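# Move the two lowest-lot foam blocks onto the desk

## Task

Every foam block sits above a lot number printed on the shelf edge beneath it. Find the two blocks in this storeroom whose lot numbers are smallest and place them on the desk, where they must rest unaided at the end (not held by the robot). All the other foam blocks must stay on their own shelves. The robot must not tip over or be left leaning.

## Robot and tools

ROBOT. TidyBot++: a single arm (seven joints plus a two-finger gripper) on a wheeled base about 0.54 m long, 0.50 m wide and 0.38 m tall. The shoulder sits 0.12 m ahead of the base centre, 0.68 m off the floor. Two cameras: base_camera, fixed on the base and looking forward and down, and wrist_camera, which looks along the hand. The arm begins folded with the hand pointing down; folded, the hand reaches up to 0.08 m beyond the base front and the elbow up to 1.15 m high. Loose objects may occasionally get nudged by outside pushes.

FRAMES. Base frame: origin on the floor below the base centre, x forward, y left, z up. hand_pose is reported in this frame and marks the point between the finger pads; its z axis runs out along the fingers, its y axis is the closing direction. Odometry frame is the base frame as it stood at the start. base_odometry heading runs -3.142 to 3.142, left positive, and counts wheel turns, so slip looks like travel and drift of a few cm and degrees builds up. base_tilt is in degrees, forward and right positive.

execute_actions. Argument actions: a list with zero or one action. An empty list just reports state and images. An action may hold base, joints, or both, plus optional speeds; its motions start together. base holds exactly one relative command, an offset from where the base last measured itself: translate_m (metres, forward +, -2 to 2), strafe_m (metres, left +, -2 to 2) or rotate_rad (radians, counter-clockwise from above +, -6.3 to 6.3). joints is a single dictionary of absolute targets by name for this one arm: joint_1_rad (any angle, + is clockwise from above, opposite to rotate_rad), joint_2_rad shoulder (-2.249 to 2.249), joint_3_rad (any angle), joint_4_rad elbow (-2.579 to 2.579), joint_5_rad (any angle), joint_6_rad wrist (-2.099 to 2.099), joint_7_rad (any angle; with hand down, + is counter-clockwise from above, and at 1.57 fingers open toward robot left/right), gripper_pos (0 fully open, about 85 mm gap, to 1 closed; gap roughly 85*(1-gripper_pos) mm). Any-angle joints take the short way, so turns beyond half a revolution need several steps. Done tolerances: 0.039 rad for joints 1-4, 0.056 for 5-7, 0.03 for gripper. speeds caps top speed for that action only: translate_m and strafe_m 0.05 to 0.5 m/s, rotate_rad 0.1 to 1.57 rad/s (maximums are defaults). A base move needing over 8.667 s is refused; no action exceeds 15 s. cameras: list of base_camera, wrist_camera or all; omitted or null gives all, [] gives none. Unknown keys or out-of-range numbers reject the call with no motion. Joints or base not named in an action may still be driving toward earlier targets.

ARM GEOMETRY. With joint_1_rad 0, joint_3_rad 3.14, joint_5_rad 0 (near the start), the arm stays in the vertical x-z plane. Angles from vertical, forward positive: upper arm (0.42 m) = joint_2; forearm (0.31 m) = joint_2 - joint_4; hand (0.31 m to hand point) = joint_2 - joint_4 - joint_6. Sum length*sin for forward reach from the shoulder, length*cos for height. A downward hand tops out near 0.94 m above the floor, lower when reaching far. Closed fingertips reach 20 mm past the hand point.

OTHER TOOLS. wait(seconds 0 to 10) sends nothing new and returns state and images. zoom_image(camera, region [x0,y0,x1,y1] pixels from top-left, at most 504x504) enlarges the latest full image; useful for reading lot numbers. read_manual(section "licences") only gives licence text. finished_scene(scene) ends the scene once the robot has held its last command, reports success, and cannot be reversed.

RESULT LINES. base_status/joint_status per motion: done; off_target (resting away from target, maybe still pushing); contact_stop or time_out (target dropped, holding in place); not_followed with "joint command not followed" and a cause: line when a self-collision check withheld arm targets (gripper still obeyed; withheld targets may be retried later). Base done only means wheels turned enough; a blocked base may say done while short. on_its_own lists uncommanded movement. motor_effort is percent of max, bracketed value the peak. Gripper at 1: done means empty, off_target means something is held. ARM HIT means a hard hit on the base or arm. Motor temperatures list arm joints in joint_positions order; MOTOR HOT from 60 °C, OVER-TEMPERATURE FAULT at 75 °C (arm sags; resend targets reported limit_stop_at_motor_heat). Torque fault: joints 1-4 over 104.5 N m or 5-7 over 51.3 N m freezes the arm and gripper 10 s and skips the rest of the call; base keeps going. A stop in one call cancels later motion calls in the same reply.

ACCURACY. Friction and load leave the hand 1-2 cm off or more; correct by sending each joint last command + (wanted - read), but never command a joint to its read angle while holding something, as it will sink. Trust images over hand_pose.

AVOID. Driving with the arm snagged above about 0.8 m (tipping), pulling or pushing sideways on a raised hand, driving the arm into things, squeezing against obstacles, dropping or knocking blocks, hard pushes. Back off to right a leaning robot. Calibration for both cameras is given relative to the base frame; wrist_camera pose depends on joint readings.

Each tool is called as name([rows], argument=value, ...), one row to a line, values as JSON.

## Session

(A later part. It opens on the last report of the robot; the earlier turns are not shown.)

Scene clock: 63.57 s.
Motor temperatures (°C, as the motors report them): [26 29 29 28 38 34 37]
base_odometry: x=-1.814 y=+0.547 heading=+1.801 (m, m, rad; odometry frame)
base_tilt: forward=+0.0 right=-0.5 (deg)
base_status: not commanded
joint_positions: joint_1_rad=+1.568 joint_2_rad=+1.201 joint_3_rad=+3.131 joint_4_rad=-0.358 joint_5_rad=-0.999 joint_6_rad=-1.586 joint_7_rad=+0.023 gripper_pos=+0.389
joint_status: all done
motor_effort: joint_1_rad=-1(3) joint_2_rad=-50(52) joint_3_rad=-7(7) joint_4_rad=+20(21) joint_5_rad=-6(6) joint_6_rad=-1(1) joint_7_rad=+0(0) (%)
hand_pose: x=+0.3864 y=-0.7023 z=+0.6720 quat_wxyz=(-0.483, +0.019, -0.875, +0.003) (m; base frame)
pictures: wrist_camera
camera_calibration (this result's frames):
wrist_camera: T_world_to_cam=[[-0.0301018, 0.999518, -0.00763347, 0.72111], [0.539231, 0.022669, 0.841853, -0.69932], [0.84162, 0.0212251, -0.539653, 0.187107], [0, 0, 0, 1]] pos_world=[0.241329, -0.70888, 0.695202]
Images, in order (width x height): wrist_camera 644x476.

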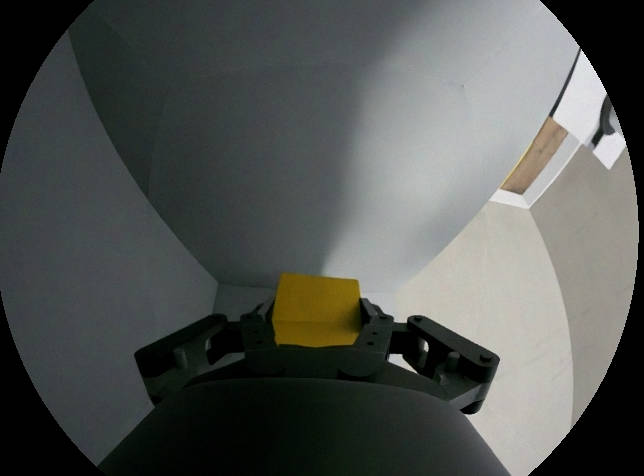

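execute_actions([
  {"base":{"strafe_m":0.2}},
], cameras=[])

execute_actions([
  {"joints":{"joint_2_rad":0.9,"joint_4_rad":-1.1}},
], cameras=[])

execute_actions([
  {"joints":{"joint_2_rad":0.2,"joint_4_rad":-2.0}},
], cameras=[])

execute_actions([
  {"base":{"translate_m":-2},"joints":{"joint_2_rad":-0.3,"joint_5_rad":-0.53}},
], cameras=[])

execute_actions([
  {"base":{"translate_m":-1.4}},
])

execute_actions([
  {"base":{"strafe_m":-2}},
])

execute_actions([
  {"base":{"translate_m":1.6},"joints":{"joint_2_rad":0.2,"joint_4_rad":-1.37}},
])

Scene clock: 65.50 s.
Motor temperatures (°C, as the motors report them): [26 29 29 28 38 34 37]
base_odometry: x=-2.009 y=+0.501 heading=+1.800 (m, m, rad; odometry frame)
base_tilt: forward=+0.1 right=-0.5 (deg)
base_status: done
joint_positions: joint_1_rad=+1.568 joint_2_rad=+1.202 joint_3_rad=+3.131 joint_4_rad=-0.358 joint_5_rad=-0.999 joint_6_rad=-1.586 joint_7_rad=+0.023 gripper_pos=+0.389
joint_status: not commanded
motor_effort: joint_1_rad=-1(2) joint_2_rad=-50(54) joint_3_rad=-6(7) joint_4_rad=+20(21) joint_5_rad=-8(8) joint_6_rad=+0(1) joint_7_rad=+1(0) (%)
hand_pose: x=+0.3866 y=-0.7023 z=+0.6714 quat_wxyz=(-0.483, +0.019, -0.875, +0.002) (m; base frame)
pictures: none
No camera images: the call's "cameras" was empty. Leave "cameras" out to get every camera's image.

Scene clock: 67.53 s.
Motor temperatures (°C, as the motors report them): [26 29 29 28 38 34 37]
base_odometry: x=-2.009 y=+0.501 heading=+1.800 (m, m, rad; odometry frame)
base_tilt: forward=-0.1 right=-0.5 (deg)
base_status: not commanded
joint_positions: joint_1_rad=+1.568 joint_2_rad=+0.917 joint_3_rad=+3.131 joint_4_rad=-1.075 joint_5_rad=-0.999 joint_6_rad=-1.586 joint_7_rad=+0.023 gripper_pos=+0.389
joint_status: all done
motor_effort: joint_1_rad=-1(1) joint_2_rad=-43(51) joint_3_rad=-6(6) joint_4_rad=+17(21) joint_5_rad=-7(7) joint_6_rad=-4(4) joint_7_rad=+0(0) (%)
hand_pose: x=+0.3870 y=-0.5453 z=+0.6597 quat_wxyz=(-0.474, -0.082, -0.857, -0.187) (m; base frame)
pictures: none
No camera images: the call's "cameras" was empty. Leave "cameras" out to get every camera's image.

Scene clock: 69.70 s.
Motor temperatures (°C, as the motors report them): [26 30 29 28 38 34 37]
base_odometry: x=-2.009 y=+0.501 heading=+1.801 (m, m, rad; odometry frame)
base_tilt: forward=+0.0 right=-0.4 (deg)
base_status: not commanded
joint_positions: joint_1_rad=+1.568 joint_2_rad=+0.212 joint_3_rad=+3.131 joint_4_rad=-1.977 joint_5_rad=-0.999 joint_6_rad=-1.586 joint_7_rad=+0.023 gripper_pos=+0.389
joint_status: all done
motor_effort: joint_1_rad=-1(1) joint_2_rad=-20(43) joint_3_rad=-2(6) joint_4_rad=+15(16) joint_5_rad=-5(6) joint_6_rad=-5(5) joint_7_rad=+0(0) (%)
hand_pose: x=+0.3848 y=-0.2400 z=+0.7772 quat_wxyz=(-0.459, -0.127, -0.836, -0.271) (m; base frame)
pictures: none
No camera images: the call's "cameras" was empty. Leave "cameras" out to get every camera's image.

Scene clock: 75.07 s.
Motor temperatures (°C, as the motors report them): [26 30 29 28 38 34 37]
base_odometry: x=-1.553 y=-1.447 heading=+1.800 (m, m, rad; odometry frame)
base_tilt: forward=+0.0 right=-0.6 (deg)
base_status: done
joint_positions: joint_1_rad=+1.568 joint_2_rad=-0.291 joint_3_rad=+3.131 joint_4_rad=-1.977 joint_5_rad=-0.553 joint_6_rad=-1.586 joint_7_rad=+0.023 gripper_pos=+0.389
joint_status: all done
motor_effort: joint_1_rad=-1(1) joint_2_rad=-6(21) joint_3_rad=+1(1) joint_4_rad=+19(19) joint_5_rad=-4(4) joint_6_rad=-2(6) joint_7_rad=+0(0) (%)
hand_pose: x=+0.2862 y=-0.1544 z=+0.7859 quat_wxyz=(-0.272, +0.003, -0.960, -0.061) (m; base frame)
pictures: none
No camera images: the call's "cameras" was empty. Leave "cameras" out to get every camera's image.

Scene clock: 79.23 s.
Motor temperatures (°C, as the motors report them): [26 29 29 28 38 34 37]
base_odometry: x=-1.235 y=-2.810 heading=+1.800 (m, m, rad; odometry frame)
base_tilt: forward=+0.0 right=-0.5 (deg)
base_status: done
joint_positions: joint_1_rad=+1.568 joint_2_rad=-0.291 joint_3_rad=+3.131 joint_4_rad=-1.977 joint_5_rad=-0.553 joint_6_rad=-1.586 joint_7_rad=+0.023 gripper_pos=+0.389
joint_status: not commanded
motor_effort: joint_1_rad=-1(1) joint_2_rad=-7(7) joint_3_rad=+0(2) joint_4_rad=+19(20) joint_5_rad=-3(4) joint_6_rad=-2(2) joint_7_rad=+0(0) (%)
hand_pose: x=+0.2861 y=-0.1544 z=+0.7859 quat_wxyz=(-0.271, +0.003, -0.961, -0.061) (m; base frame)
pictures: base_camera, wrist_camera
camera_calibration (this result's frames):
wrist_camera: T_world_to_cam=[[-0.032062, 0.991105, 0.129162, 0.0630854], [0.856743, -0.0393011, 0.514243, -0.596406], [0.514745, 0.127146, -0.847863, 0.673447], [0, 0, 0, 1]] pos_world=[0.166335, -0.17159, 0.86954]
Images, in order (width x height): base_camera 644x364, wrist_camera 644x476.

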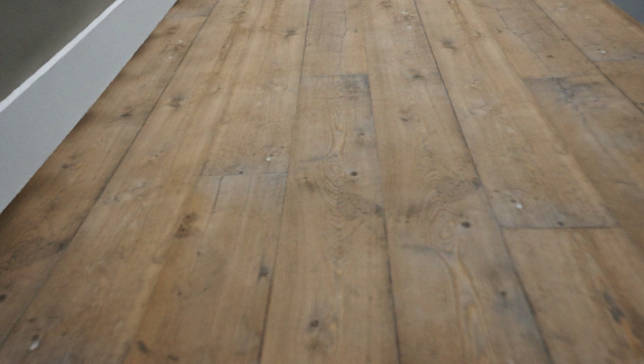

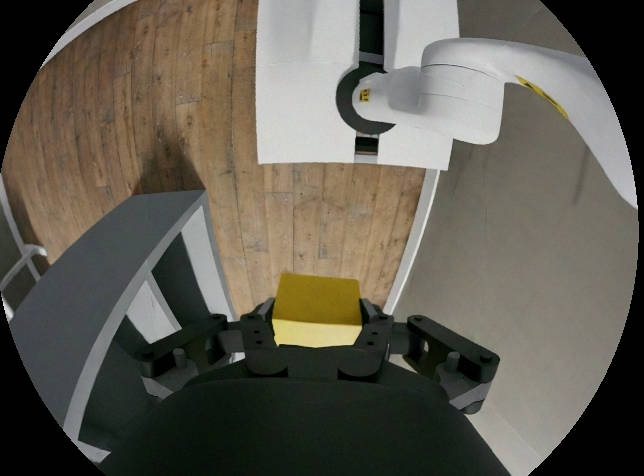

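Scene clock: 84.60 s.
Motor temperatures (°C, as the motors report them): [26 29 29 28 38 34 37]
base_odometry: x=+0.713 y=-2.355 heading=+1.800 (m, m, rad; odometry frame)
base_tilt: forward=-0.1 right=-0.5 (deg)
base_status: done
joint_positions: joint_1_rad=+1.568 joint_2_rad=-0.294 joint_3_rad=+3.131 joint_4_rad=-1.977 joint_5_rad=-0.553 joint_6_rad=-1.586 joint_7_rad=+0.023 gripper_pos=+0.389
joint_status: not commanded
motor_effort: joint_1_rad=-1(1) joint_2_rad=-6(9) joint_3_rad=+0(1) joint_4_rad=+19(20) joint_5_rad=-4(4) joint_6_rad=-1(2) joint_7_rad=+0(0) (%)
hand_pose: x=+0.2860 y=-0.1540 z=+0.7862 quat_wxyz=(-0.271, +0.004, -0.961, -0.060) (m; base frame)
pictures: base_camera, wrist_camera
camera_calibration (this result's frames):
wrist_camera: T_world_to_cam=[[-0.0320577, 0.991432, 0.126629, 0.0646155], [0.856851, -0.037965, 0.514165, -0.596253], [0.514567, 0.124986, -0.848292, 0.673728], [0, 0, 0, 1]] pos_world=[0.166294, -0.170905, 0.869908]
Images, in order (width x height): base_camera 644x364, wrist_camera 644x476.

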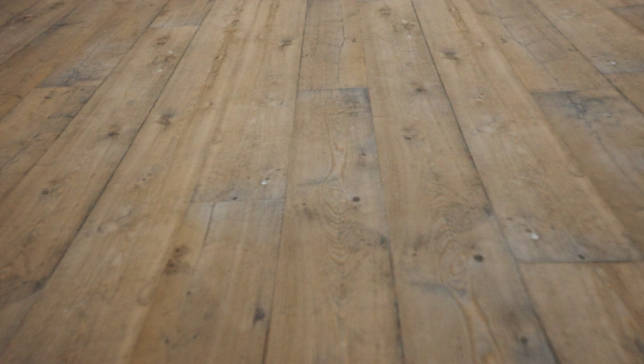

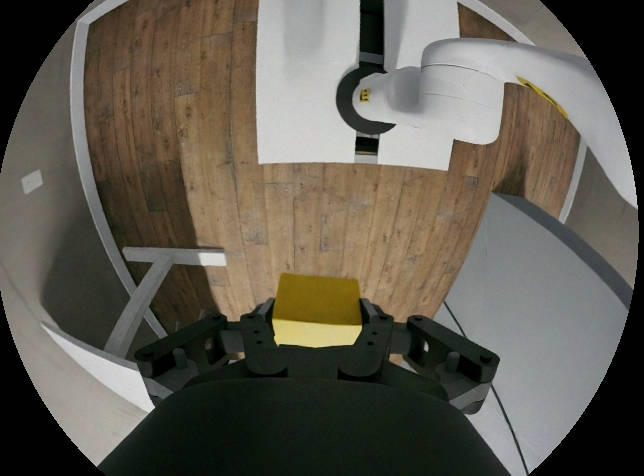

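Scene clock: 89.17 s.
Motor temperatures (°C, as the motors report them): [26 29 29 28 38 34 37]
base_odometry: x=+0.349 y=-0.797 heading=+1.800 (m, m, rad; odometry frame)
base_tilt: forward=+0.0 right=-0.5 (deg)
base_status: done
joint_positions: joint_1_rad=+1.567 joint_2_rad=+0.192 joint_3_rad=+3.131 joint_4_rad=-1.397 joint_5_rad=-0.552 joint_6_rad=-1.586 joint_7_rad=+0.023 gripper_pos=+0.389
joint_status: all done
motor_effort: joint_1_rad=-1(2) joint_2_rad=-23(25) joint_3_rad=-2(3) joint_4_rad=+20(19) joint_5_rad=-4(5) joint_6_rad=-1(2) joint_7_rad=+0(0) (%)
hand_pose: x=+0.2885 y=-0.3829 z=+0.8248 quat_wxyz=(-0.274, +0.017, -0.962, -0.015) (m; base frame)
pictures: base_camera, wrist_camera
camera_calibration (this result's frames):
wrist_camera: T_world_to_cam=[[-0.0333367, 0.99892, 0.0323786, 0.367798], [0.853928, 0.0116344, 0.520262, -0.612179], [0.519323, 0.0449928, -0.853393, 0.706013], [0, 0, 0, 1]] pos_world=[0.168369, -0.392044, 0.909091]
Images, in order (width x height): base_camera 644x364, wrist_camera 644x476.

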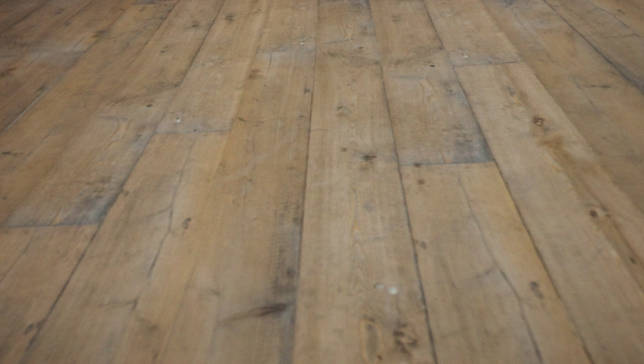

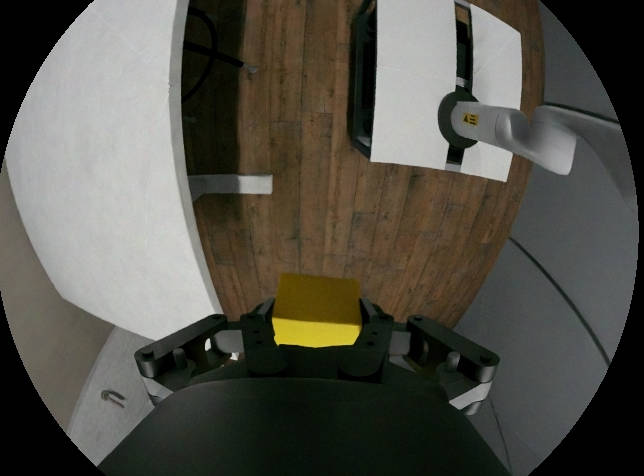

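execute_actions([
  {"base":{"strafe_m":-0.22}},
], cameras=["wrist_camera"])

execute_actions([
  {"joints":{"joint_2_rad":0.5,"joint_4_rad":-1.07}},
], cameras=["wrist_camera"])

Scene clock: 91.00 s.
Motor temperatures (°C, as the motors report them): [26 29 29 28 38 34 37]
base_odometry: x=+0.563 y=-0.747 heading=+1.801 (m, m, rad; odometry frame)
base_tilt: forward=-0.1 right=-0.5 (deg)
base_status: done
joint_positions: joint_1_rad=+1.567 joint_2_rad=+0.202 joint_3_rad=+3.131 joint_4_rad=-1.394 joint_5_rad=-0.552 joint_6_rad=-1.586 joint_7_rad=+0.023 gripper_pos=+0.389
joint_status: not commanded
motor_effort: joint_1_rad=-1(0) joint_2_rad=-24(28) joint_3_rad=-2(3) joint_4_rad=+20(21) joint_5_rad=-4(5) joint_6_rad=-1(2) joint_7_rad=+0(0) (%)
hand_pose: x=+0.2885 y=-0.3850 z=+0.8219 quat_wxyz=(-0.274, +0.016, -0.962, -0.018) (m; base frame)
pictures: wrist_camera
camera_calibration (this result's frames):
wrist_camera: T_world_to_cam=[[-0.0333297, 0.998674, 0.0392391, 0.364235], [0.85397, 0.00805873, 0.52026, -0.612041], [0.519254, 0.0508491, -0.853106, 0.7057], [0, 0, 0, 1]] pos_world=[0.168367, -0.394704, 0.906165]
Images, in order (width x height): wrist_camera 644x476.

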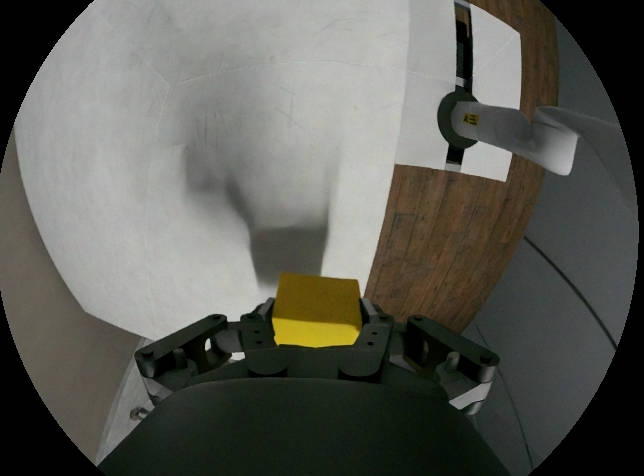

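Scene clock: 92.37 s.
Motor temperatures (°C, as the motors report them): [26 30 29 28 38 34 37]
base_odometry: x=+0.563 y=-0.747 heading=+1.801 (m, m, rad; odometry frame)
base_tilt: forward=+0.0 right=-0.5 (deg)
base_status: not commanded
joint_positions: joint_1_rad=+1.567 joint_2_rad=+0.503 joint_3_rad=+3.131 joint_4_rad=-1.099 joint_5_rad=-0.552 joint_6_rad=-1.586 joint_7_rad=+0.023 gripper_pos=+0.389
joint_status: all done
motor_effort: joint_1_rad=-1(1) joint_2_rad=-34(36) joint_3_rad=-2(3) joint_4_rad=+20(21) joint_5_rad=-4(4) joint_6_rad=-1(1) joint_7_rad=+1(1) (%)
hand_pose: x=+0.2894 y=-0.5019 z=+0.7769 quat_wxyz=(-0.275, +0.015, -0.961, -0.021) (m; base frame)
pictures: wrist_camera
camera_calibration (this result's frames):
wrist_camera: T_world_to_cam=[[-0.0324136, 0.998433, 0.0456247, 0.477379], [0.852518, 0.00379185, 0.522684, -0.592059], [0.521691, 0.055838, -0.851305, 0.673199], [0, 0, 0, 1]] pos_world=[0.169012, -0.511976, 0.860777]
Images, in order (width x height): wrist_camera 644x476.

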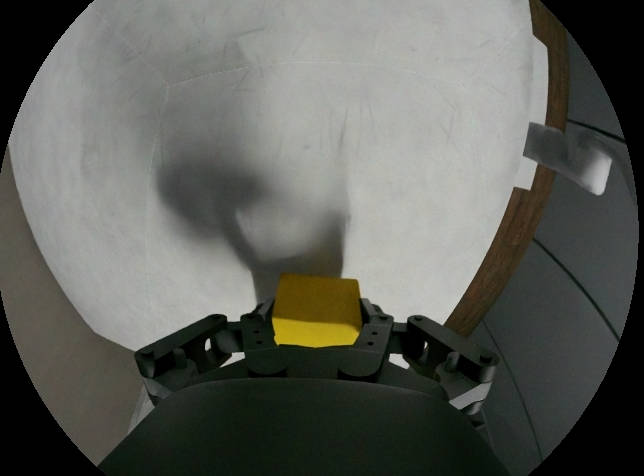

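execute_actions([
  {"joints":{"joint_2_rad":0.67,"joint_4_rad":-0.9}},
], cameras=["wrist_camera"])

execute_actions([
  {"joints":{"gripper_pos":0}},
], cameras=["wrist_camera"])

execute_actions([
  {"joints":{"joint_5_rad":-1.1,"joint_2_rad":0.55}},
], cameras=["wrist_camera"])

execute_actions([
  {"base":{"strafe_m":0.42},"joints":{"joint_1_rad":0}},
], cameras=[])

execute_actions([
  {"base":{"translate_m":1.25},"joints":{"joint_2_rad":1.205,"joint_4_rad":-0.34}},
])

Scene clock: 93.97 s.
Motor temperatures (°C, as the motors report them): [26 30 29 28 38 34 37]
base_odometry: x=+0.563 y=-0.747 heading=+1.801 (m, m, rad; odometry frame)
base_tilt: forward=+0.0 right=-0.4 (deg)
base_status: not commanded
joint_positions: joint_1_rad=+1.567 joint_2_rad=+0.645 joint_3_rad=+3.131 joint_4_rad=-0.914 joint_5_rad=-0.555 joint_6_rad=-1.589 joint_7_rad=+0.023 gripper_pos=+0.389
joint_status: all done
motor_effort: joint_1_rad=-1(4) joint_2_rad=-30(39) joint_3_rad=-1(5) joint_4_rad=+15(21) joint_5_rad=+0(4) joint_6_rad=+0(5) joint_7_rad=+0(0) (%)
hand_pose: x=+0.2905 y=-0.5625 z=+0.7582 quat_wxyz=(-0.277, +0.021, -0.961, -0.002) (m; base frame)
pictures: wrist_camera
camera_calibration (this result's frames):
wrist_camera: T_world_to_cam=[[-0.0336342, 0.999415, 0.0062541, 0.569542], [0.84989, 0.0253083, 0.526352, -0.572917], [0.525885, 0.0230187, -0.850244, 0.639618], [0, 0, 0, 1]] pos_world=[0.169707, -0.569433, 0.841825]
Images, in order (width x height): wrist_camera 644x476.

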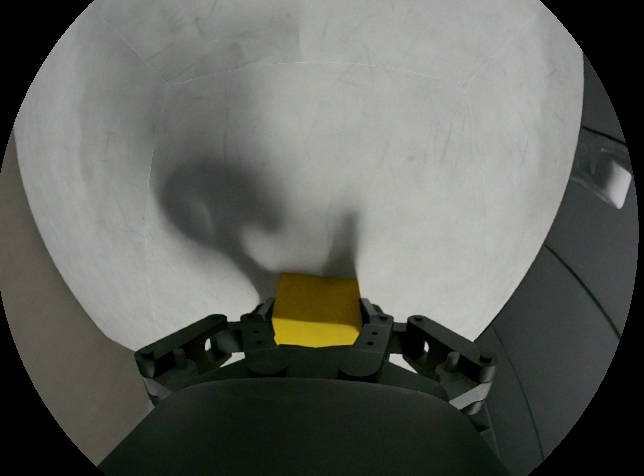

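Scene clock: 95.07 s.
Motor temperatures (°C, as the motors report them): [26 30 29 28 38 34 37]
base_odometry: x=+0.563 y=-0.747 heading=+1.801 (m, m, rad; odometry frame)
base_tilt: forward=+0.0 right=-0.5 (deg)
base_status: not commanded
joint_positions: joint_1_rad=+1.567 joint_2_rad=+0.660 joint_3_rad=+3.131 joint_4_rad=-0.911 joint_5_rad=-0.555 joint_6_rad=-1.589 joint_7_rad=+0.023 gripper_pos=+0.000
joint_status: all done
motor_effort: joint_1_rad=-1(0) joint_2_rad=-39(40) joint_3_rad=-3(3) joint_4_rad=+20(20) joint_5_rad=-4(4) joint_6_rad=-1(1) joint_7_rad=+0(0) (%)
hand_pose: x=+0.2905 y=-0.5644 z=+0.7513 quat_wxyz=(-0.277, +0.019, -0.961, -0.007) (m; base frame)
pictures: wrist_camera
camera_calibration (this result's frames):
wrist_camera: T_world_to_cam=[[-0.0336123, 0.999289, 0.0170824, 0.563285], [0.849895, 0.0195854, 0.526589, -0.572621], [0.52588, 0.0322181, -0.849949, 0.638712], [0, 0, 0, 1]] pos_world=[0.169715, -0.572247, 0.834786]
Images, in order (width x height): wrist_camera 644x476.

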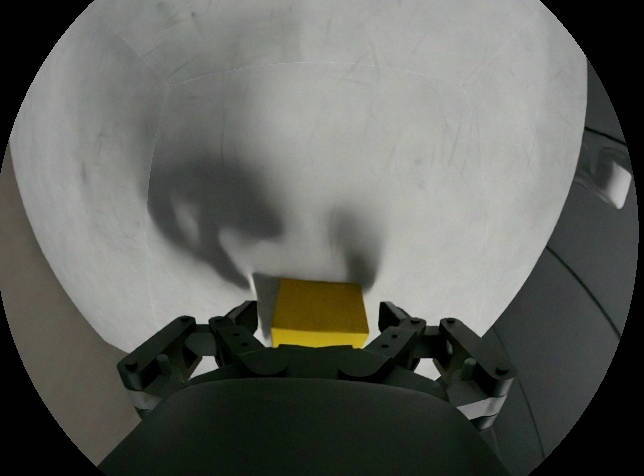

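Scene clock: 96.43 s.
Motor temperatures (°C, as the motors report them): [26 30 29 28 38 34 37]
base_odometry: x=+0.563 y=-0.747 heading=+1.801 (m, m, rad; odometry frame)
base_tilt: forward=+0.0 right=-0.5 (deg)
base_status: not commanded
joint_positions: joint_1_rad=+1.570 joint_2_rad=+0.545 joint_3_rad=+3.131 joint_4_rad=-0.910 joint_5_rad=-1.098 joint_6_rad=-1.589 joint_7_rad=+0.023 gripper_pos=+0.000
joint_status: all done
motor_effort: joint_1_rad=-1(2) joint_2_rad=-36(42) joint_3_rad=-4(5) joint_4_rad=+20(21) joint_5_rad=-7(7) joint_6_rad=+0(1) joint_7_rad=+0(0) (%)
hand_pose: x=+0.4011 y=-0.5381 z=+0.9385 quat_wxyz=(-0.523, +0.049, -0.850, +0.045) (m; base frame)
pictures: wrist_camera
camera_calibration (this result's frames):
wrist_camera: T_world_to_cam=[[-0.0367449, 0.993011, -0.112153, 0.65671], [0.45576, 0.116529, 0.882442, -0.889369], [0.889344, -0.0186894, -0.456857, 0.196785], [0, 0, 0, 1]] pos_world=[0.25446, -0.544806, 0.94837]
Images, in order (width x height): wrist_camera 644x476.

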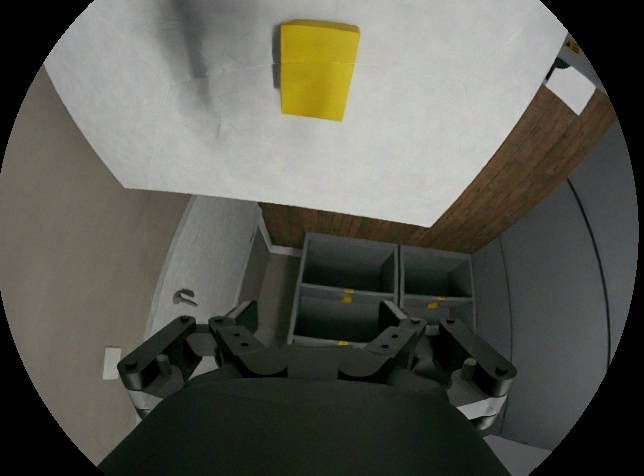

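Scene clock: 99.23 s.
Motor temperatures (°C, as the motors report them): [26 30 29 28 38 34 37]
base_odometry: x=+0.154 y=-0.843 heading=+1.801 (m, m, rad; odometry frame)
base_tilt: forward=+0.0 right=-0.6 (deg)
base_status: done
joint_positions: joint_1_rad=+0.003 joint_2_rad=+0.555 joint_3_rad=+3.128 joint_4_rad=-0.910 joint_5_rad=-1.098 joint_6_rad=-1.589 joint_7_rad=+0.023 gripper_pos=+0.000
joint_status: all done
motor_effort: joint_1_rad=+0(5) joint_2_rad=-37(39) joint_3_rad=-4(6) joint_4_rad=+20(20) joint_5_rad=-8(8) joint_6_rad=+0(1) joint_7_rad=+0(1) (%)
hand_pose: x=+0.6599 y=+0.2811 z=+0.9337 quat_wxyz=(-0.399, +0.633, -0.569, -0.341) (m; base frame)
pictures: none
No camera images: the call's "cameras" was empty. Leave "cameras" out to get every camera's image.

Scene clock: 103.10 s.
Motor temperatures (°C, as the motors report them): [26 30 29 28 38 34 37]
base_odometry: x=-0.131 y=+0.374 heading=+1.801 (m, m, rad; odometry frame)
base_tilt: forward=+0.1 right=-0.5 (deg)
base_status: done
joint_positions: joint_1_rad=+0.003 joint_2_rad=+1.205 joint_3_rad=+3.128 joint_4_rad=-0.365 joint_5_rad=-1.098 joint_6_rad=-1.589 joint_7_rad=+0.023 gripper_pos=+0.000
joint_status: all done
motor_effort: joint_1_rad=-1(0) joint_2_rad=-50(53) joint_3_rad=-6(8) joint_4_rad=+20(22) joint_5_rad=-7(8) joint_6_rad=-1(1) joint_7_rad=+0(0) (%)
hand_pose: x=+0.8199 y=+0.2795 z=+0.6943 quat_wxyz=(-0.371, +0.612, -0.590, -0.374) (m; base frame)
pictures: base_camera, wrist_camera
camera_calibration (this result's frames):
wrist_camera: T_world_to_cam=[[-0.999553, -0.0296867, 0.00356285, 0.827732], [-0.010205, 0.45073, 0.892602, -0.678459], [-0.0281043, 0.892166, -0.450832, 0.221489], [0, 0, 0, 1]] pos_world=[0.826663, 0.132769, 0.702499]
Images, in order (width x height): base_camera 644x364, wrist_camera 644x476.

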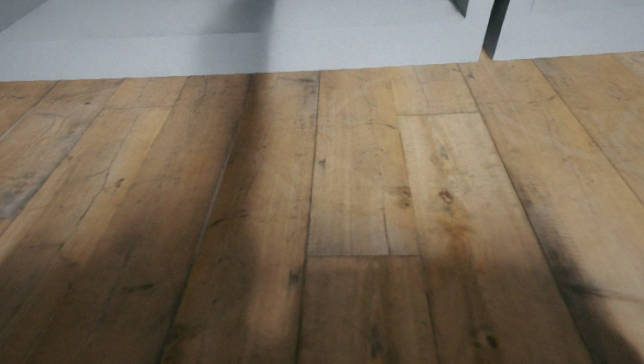

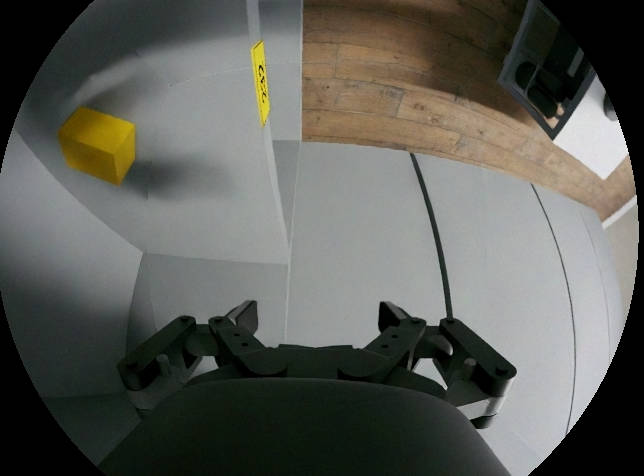

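execute_actions([
  {"base":{"translate_m":0.2},"joints":{"joint_5_rad":-1.3}},
], cameras=["wrist_camera"])

Scene clock: 104.97 s.
Motor temperatures (°C, as the motors report them): [26 30 29 28 38 34 37]
base_odometry: x=-0.177 y=+0.569 heading=+1.801 (m, m, rad; odometry frame)
base_tilt: forward=+0.0 right=-0.5 (deg)
base_status: done
joint_positions: joint_1_rad=+0.000 joint_2_rad=+1.201 joint_3_rad=+3.128 joint_4_rad=-0.360 joint_5_rad=-1.295 joint_6_rad=-1.589 joint_7_rad=+0.023 gripper_pos=+0.000
joint_status: all done
motor_effort: joint_1_rad=-1(3) joint_2_rad=-50(53) joint_3_rad=-8(8) joint_4_rad=+20(22) joint_5_rad=-8(9) joint_6_rad=+0(1) joint_7_rad=+0(0) (%)
hand_pose: x=+0.8193 y=+0.3027 z=+0.7563 quat_wxyz=(-0.431, +0.575, -0.548, -0.429) (m; base frame)
pictures: wrist_camera
camera_calibration (this result's frames):
wrist_camera: T_world_to_cam=[[-0.999418, -0.0320922, -0.0116005, 0.839682], [-0.0197571, 0.266999, 0.963494, -0.734471], [-0.0278233, 0.963162, -0.267478, 0.0682996], [0, 0, 0, 1]] pos_world=[0.826582, 0.157267, 0.735668]
Images, in order (width x height): wrist_camera 644x476.

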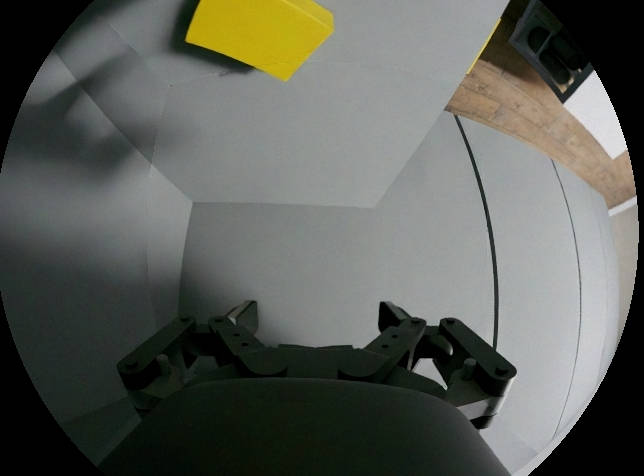

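execute_actions([
  {"base":{"translate_m":-0.35}},
], cameras=[])

execute_actions([
  {"base":{"strafe_m":-0.28},"joints":{"joint_1_rad":-0.97,"joint_5_rad":1.05,"joint_7_rad":3.13}},
], cameras=[])

execute_actions([
  {"base":{"translate_m":0.57}},
], cameras=["wrist_camera"])

Scene clock: 107.47 s.
Motor temperatures (°C, as the motors report them): [26 30 29 28 38 34 37]
base_odometry: x=-0.097 y=+0.228 heading=+1.802 (m, m, rad; odometry frame)
base_tilt: forward=+0.0 right=-0.6 (deg)
base_status: done
joint_positions: joint_1_rad=+0.000 joint_2_rad=+1.202 joint_3_rad=+3.128 joint_4_rad=-0.360 joint_5_rad=-1.295 joint_6_rad=-1.589 joint_7_rad=+0.023 gripper_pos=+0.000
joint_status: not commanded
motor_effort: joint_1_rad=-1(4) joint_2_rad=-49(53) joint_3_rad=-7(7) joint_4_rad=+20(21) joint_5_rad=-8(8) joint_6_rad=-1(0) joint_7_rad=+0(0) (%)
hand_pose: x=+0.8193 y=+0.3028 z=+0.7559 quat_wxyz=(-0.431, +0.575, -0.548, -0.429) (m; base frame)
pictures: none
No camera images: the call's "cameras" was empty. Leave "cameras" out to get every camera's image.

Scene clock: 111.00 s.
Motor temperatures (°C, as the motors report them): [26 31 29 28 38 34 37]
base_odometry: x=+0.176 y=+0.292 heading=+1.801 (m, m, rad; odometry frame)
base_tilt: forward=+0.0 right=-0.6 (deg)
base_status: done
joint_positions: joint_1_rad=-0.972 joint_2_rad=+1.202 joint_3_rad=+3.128 joint_4_rad=-0.360 joint_5_rad=+1.027 joint_6_rad=-1.589 joint_7_rad=+3.102 gripper_pos=+0.000
joint_status: all done
motor_effort: joint_1_rad=-1(5) joint_2_rad=-50(51) joint_3_rad=+3(7) joint_4_rad=+20(20) joint_5_rad=+8(8) joint_6_rad=-1(0) joint_7_rad=+0(0) (%)
hand_pose: x=+0.7318 y=+0.4338 z=+0.6721 quat_wxyz=(+0.466, +0.279, +0.828, -0.137) (m; base frame)
pictures: none
No camera images: the call's "cameras" was empty. Leave "cameras" out to get every camera's image.

Scene clock: 113.50 s.
Motor temperatures (°C, as the motors report them): [26 31 29 28 38 34 37]
base_odometry: x=+0.046 y=+0.848 heading=+1.801 (m, m, rad; odometry frame)
base_tilt: forward=+0.0 right=-0.6 (deg)
base_status: done
joint_positions: joint_1_rad=-0.966 joint_2_rad=+1.202 joint_3_rad=+3.128 joint_4_rad=-0.360 joint_5_rad=+1.027 joint_6_rad=-1.589 joint_7_rad=+3.102 gripper_pos=+0.000
joint_status: not commanded
motor_effort: joint_1_rad=-1(2) joint_2_rad=-50(52) joint_3_rad=+3(4) joint_4_rad=+20(21) joint_5_rad=+9(9) joint_6_rad=-1(1) joint_7_rad=+0(0) (%)
hand_pose: x=+0.7345 y=+0.4299 z=+0.6721 quat_wxyz=(+0.466, +0.281, +0.828, -0.138) (m; base frame)
pictures: wrist_camera
camera_calibration (this result's frames):
wrist_camera: T_world_to_cam=[[0.594559, 0.80258, 0.0486409, -0.812062], [0.404743, -0.351012, 0.844378, -0.655019], [0.694754, -0.482345, -0.533535, 0.190444], [0, 0, 0, 1]] pos_world=[0.615621, 0.513685, 0.694192]
Images, in order (width x height): wrist_camera 644x476.

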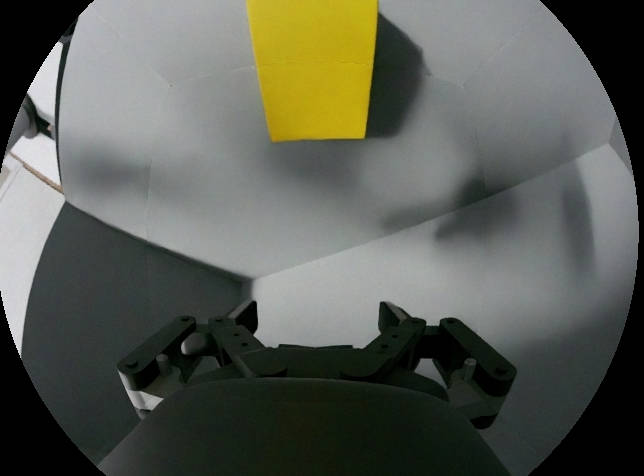

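execute_actions([
  {"joints":{"joint_5_rad":0.55}},
], cameras=[])

execute_actions([
  {"joints":{"gripper_pos":1}},
], cameras=[])

execute_actions([
  {"joints":{"joint_5_rad":0.95}},
], cameras=[])

execute_actions([
  {"base":{"translate_m":-0.6}},
], cameras=[])

execute_actions([
  {"base":{"translate_m":-1.07},"joints":{"joint_1_rad":1.57,"joint_2_rad":0.45,"joint_4_rad":-0.95}},
], cameras=[])

execute_actions([
  {"base":{"strafe_m":-0.12},"joints":{"joint_5_rad":0.55,"joint_2_rad":0.58}},
], cameras=["wrist_camera"])

Scene clock: 114.77 s.
Motor temperatures (°C, as the motors report them): [26 31 29 28 38 34 37]
base_odometry: x=+0.046 y=+0.848 heading=+1.801 (m, m, rad; odometry frame)
base_tilt: forward=+0.0 right=-0.5 (deg)
base_status: not commanded
joint_positions: joint_1_rad=-0.971 joint_2_rad=+1.202 joint_3_rad=+3.128 joint_4_rad=-0.359 joint_5_rad=+0.550 joint_6_rad=-1.589 joint_7_rad=+3.102 gripper_pos=+0.000
joint_status: all done
motor_effort: joint_1_rad=-1(3) joint_2_rad=-50(53) joint_3_rad=+1(3) joint_4_rad=+20(21) joint_5_rad=+5(8) joint_6_rad=-1(1) joint_7_rad=+1(0) (%)
hand_pose: x=+0.6460 y=+0.4928 z=+0.5691 quat_wxyz=(+0.254, +0.304, +0.915, -0.077) (m; base frame)
pictures: none
No camera images: the call's "cameras" was empty. Leave "cameras" out to get every camera's image.

Scene clock: 115.87 s.
Motor temperatures (°C, as the motors report them): [26 31 29 28 38 34 37]
base_odometry: x=+0.046 y=+0.847 heading=+1.801 (m, m, rad; odometry frame)
base_tilt: forward=+0.0 right=-0.5 (deg)
base_status: not commanded
joint_positions: joint_1_rad=-0.972 joint_2_rad=+1.201 joint_3_rad=+3.128 joint_4_rad=-0.358 joint_5_rad=+0.550 joint_6_rad=-1.589 joint_7_rad=+3.102 gripper_pos=+0.397
joint_status: gripper_pos off_target (ended at +0.397, target +1.000)
motor_effort: joint_1_rad=-1(2) joint_2_rad=-49(51) joint_3_rad=+1(2) joint_4_rad=+19(20) joint_5_rad=+5(5) joint_6_rad=-1(1) joint_7_rad=+0(0) (%)
hand_pose: x=+0.6458 y=+0.4936 z=+0.5704 quat_wxyz=(+0.255, +0.304, +0.915, -0.076) (m; base frame)
pictures: none
No camera images: the call's "cameras" was empty. Leave "cameras" out to get every camera's image.

Scene clock: 116.73 s.
Motor temperatures (°C, as the motors report them): [26 31 29 28 38 34 37]
base_odometry: x=+0.046 y=+0.847 heading=+1.801 (m, m, rad; odometry frame)
base_tilt: forward=+0.0 right=-0.6 (deg)
base_status: not commanded
joint_positions: joint_1_rad=-0.967 joint_2_rad=+1.203 joint_3_rad=+3.128 joint_4_rad=-0.358 joint_5_rad=+0.948 joint_6_rad=-1.589 joint_7_rad=+3.102 gripper_pos=+0.397
joint_status: all done
motor_effort: joint_1_rad=+0(2) joint_2_rad=-50(52) joint_3_rad=+3(4) joint_4_rad=+20(21) joint_5_rad=+9(7) joint_6_rad=+0(1) joint_7_rad=+0(0) (%)
hand_pose: x=+0.7227 y=+0.4390 z=+0.6516 quat_wxyz=(+0.432, +0.286, +0.845, -0.128) (m; base frame)
pictures: none
No camera images: the call's "cameras" was empty. Leave "cameras" out to get every camera's image.

Scene clock: 119.53 s.
Motor temperatures (°C, as the motors report them): [26 31 29 28 38 34 37]
base_odometry: x=+0.183 y=+0.263 heading=+1.801 (m, m, rad; odometry frame)
base_tilt: forward=+0.0 right=-0.5 (deg)
base_status: done
joint_positions: joint_1_rad=-0.976 joint_2_rad=+1.203 joint_3_rad=+3.128 joint_4_rad=-0.358 joint_5_rad=+0.948 joint_6_rad=-1.589 joint_7_rad=+3.102 gripper_pos=+0.397
joint_status: not commanded
motor_effort: joint_1_rad=+0(5) joint_2_rad=-51(53) joint_3_rad=+3(4) joint_4_rad=+20(21) joint_5_rad=+9(9) joint_6_rad=+0(1) joint_7_rad=+0(0) (%)
hand_pose: x=+0.7190 y=+0.4440 z=+0.6515 quat_wxyz=(+0.433, +0.283, +0.847, -0.126) (m; base frame)
pictures: none
No camera images: the call's "cameras" was empty. Leave "cameras" out to get every camera's image.

Scene clock: 123.23 s.
Motor temperatures (°C, as the motors report them): [26 31 29 28 38 34 37]
base_odometry: x=+0.427 y=-0.779 heading=+1.802 (m, m, rad; odometry frame)
base_tilt: forward=+0.0 right=-0.5 (deg)
base_status: done
joint_positions: joint_1_rad=+1.569 joint_2_rad=+0.466 joint_3_rad=+3.130 joint_4_rad=-0.923 joint_5_rad=+0.948 joint_6_rad=-1.589 joint_7_rad=+3.102 gripper_pos=+0.397
joint_status: all done
motor_effort: joint_1_rad=-1(7) joint_2_rad=-34(51) joint_3_rad=+2(3) joint_4_rad=+20(20) joint_5_rad=+8(9) joint_6_rad=+1(1) joint_7_rad=+0(1) (%)
hand_pose: x=-0.1277 y=-0.5282 z=+0.9335 quat_wxyz=(+0.084, +0.887, -0.058, -0.450) (m; base frame)
pictures: none
No camera images: the call's "cameras" was empty. Leave "cameras" out to get every camera's image.

Scene clock: 124.73 s.
Motor temperatures (°C, as the motors report them): [26 31 29 28 38 34 37]
base_odometry: x=+0.544 y=-0.751 heading=+1.801 (m, m, rad; odometry frame)
base_tilt: forward=+0.1 right=-0.5 (deg)
base_status: done
joint_positions: joint_1_rad=+1.567 joint_2_rad=+0.588 joint_3_rad=+3.130 joint_4_rad=-0.934 joint_5_rad=+0.562 joint_6_rad=-1.589 joint_7_rad=+3.102 gripper_pos=+0.397
joint_status: all done
motor_effort: joint_1_rad=-1(1) joint_2_rad=-36(44) joint_3_rad=+0(2) joint_4_rad=+20(22) joint_5_rad=+5(8) joint_6_rad=+0(1) joint_7_rad=+1(0) (%)
hand_pose: x=-0.0389 y=-0.5566 z=+0.7827 quat_wxyz=(+0.022, +0.961, -0.022, -0.274) (m; base frame)
pictures: wrist_camera
camera_calibration (this result's frames):
wrist_camera: T_world_to_cam=[[-0.0380084, -0.996998, 0.0674623, -0.606823], [-0.852545, 0.0675703, 0.518267, -0.342278], [-0.521269, -0.0378162, -0.852554, 0.760732], [0, 0, 0, 1]] pos_world=[0.0816747, -0.553105, 0.866894]
Images, in order (width x height): wrist_camera 644x476.

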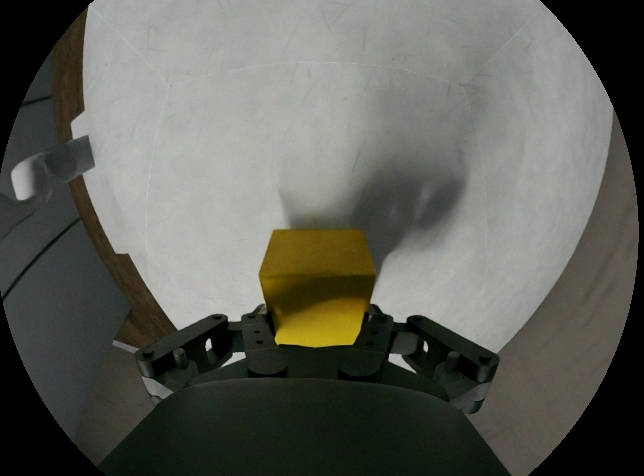

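execute_actions([
  {"joints":{"joint_2_rad":0.64}},
], cameras=[])

execute_actions([
  {"joints":{"gripper_pos":0}},
], cameras=[])

execute_actions([
  {"joints":{"joint_2_rad":0.45}},
], cameras=["wrist_camera"])

finished_scene(scene=1)

Scene clock: 125.83 s.
Motor temperatures (°C, as the motors report them): [26 31 29 28 38 34 37]
base_odometry: x=+0.544 y=-0.751 heading=+1.801 (m, m, rad; odometry frame)
base_tilt: forward=+0.0 right=-0.5 (deg)
base_status: not commanded
joint_positions: joint_1_rad=+1.567 joint_2_rad=+0.635 joint_3_rad=+3.130 joint_4_rad=-0.934 joint_5_rad=+0.562 joint_6_rad=-1.589 joint_7_rad=+3.102 gripper_pos=+0.397
joint_status: all done
motor_effort: joint_1_rad=+0(2) joint_2_rad=-38(40) joint_3_rad=+0(1) joint_4_rad=+20(21) joint_5_rad=+6(5) joint_6_rad=-1(1) joint_7_rad=+0(0) (%)
hand_pose: x=-0.0388 y=-0.5607 z=+0.7567 quat_wxyz=(-0.001, +0.962, -0.016, -0.274) (m; base frame)
pictures: none
No camera images: the call's "cameras" was empty. Leave "cameras" out to get every camera's image.

Scene clock: 126.93 s.
Motor temperatures (°C, as the motors report them): [26 31 29 28 38 34 37]
base_odometry: x=+0.544 y=-0.751 heading=+1.801 (m, m, rad; odometry frame)
base_tilt: forward=+0.0 right=-0.5 (deg)
base_status: not commanded
joint_positions: joint_1_rad=+1.567 joint_2_rad=+0.635 joint_3_rad=+3.130 joint_4_rad=-0.934 joint_5_rad=+0.562 joint_6_rad=-1.589 joint_7_rad=+3.102 gripper_pos=+0.000
joint_status: all done
motor_effort: joint_1_rad=-1(1) joint_2_rad=-39(39) joint_3_rad=+1(0) joint_4_rad=+20(20) joint_5_rad=+5(5) joint_6_rad=-1(1) joint_7_rad=+0(0) (%)
hand_pose: x=-0.0388 y=-0.5607 z=+0.7565 quat_wxyz=(-0.001, +0.962, -0.016, -0.274) (m; base frame)
pictures: none
No camera images: the call's "cameras" was empty. Leave "cameras" out to get every camera's image.

Scene clock: 128.33 s.
Motor temperatures (°C, as the motors report them): [26 32 29 28 38 34 37]
base_odometry: x=+0.544 y=-0.751 heading=+1.801 (m, m, rad; odometry frame)
base_tilt: forward=-0.1 right=-0.5 (deg)
base_status: not commanded
joint_positions: joint_1_rad=+1.567 joint_2_rad=+0.445 joint_3_rad=+3.130 joint_4_rad=-0.934 joint_5_rad=+0.562 joint_6_rad=-1.589 joint_7_rad=+3.102 gripper_pos=+0.000
joint_status: all done
motor_effort: joint_1_rad=-1(1) joint_2_rad=-32(40) joint_3_rad=+0(0) joint_4_rad=+20(21) joint_5_rad=+5(6) joint_6_rad=+1(1) joint_7_rad=+0(0) (%)
hand_pose: x=-0.0389 y=-0.5364 z=+0.8613 quat_wxyz=(+0.091, +0.957, -0.042, -0.271) (m; base frame)
pictures: wrist_camera
camera_calibration (this result's frames):
wrist_camera: T_world_to_cam=[[-0.0380835, -0.977052, 0.20957, -0.703704], [-0.852822, 0.141084, 0.502782, -0.331687], [-0.520811, -0.159578, -0.838625, 0.75118], [0, 0, 0, 1]] pos_world=[0.0815534, -0.520888, 0.944199]
Images, in order (width x height): wrist_camera 644x476.

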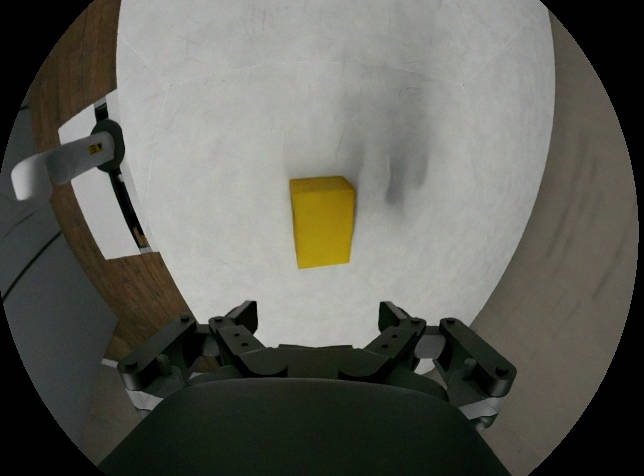

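The scene is finished: the task was done.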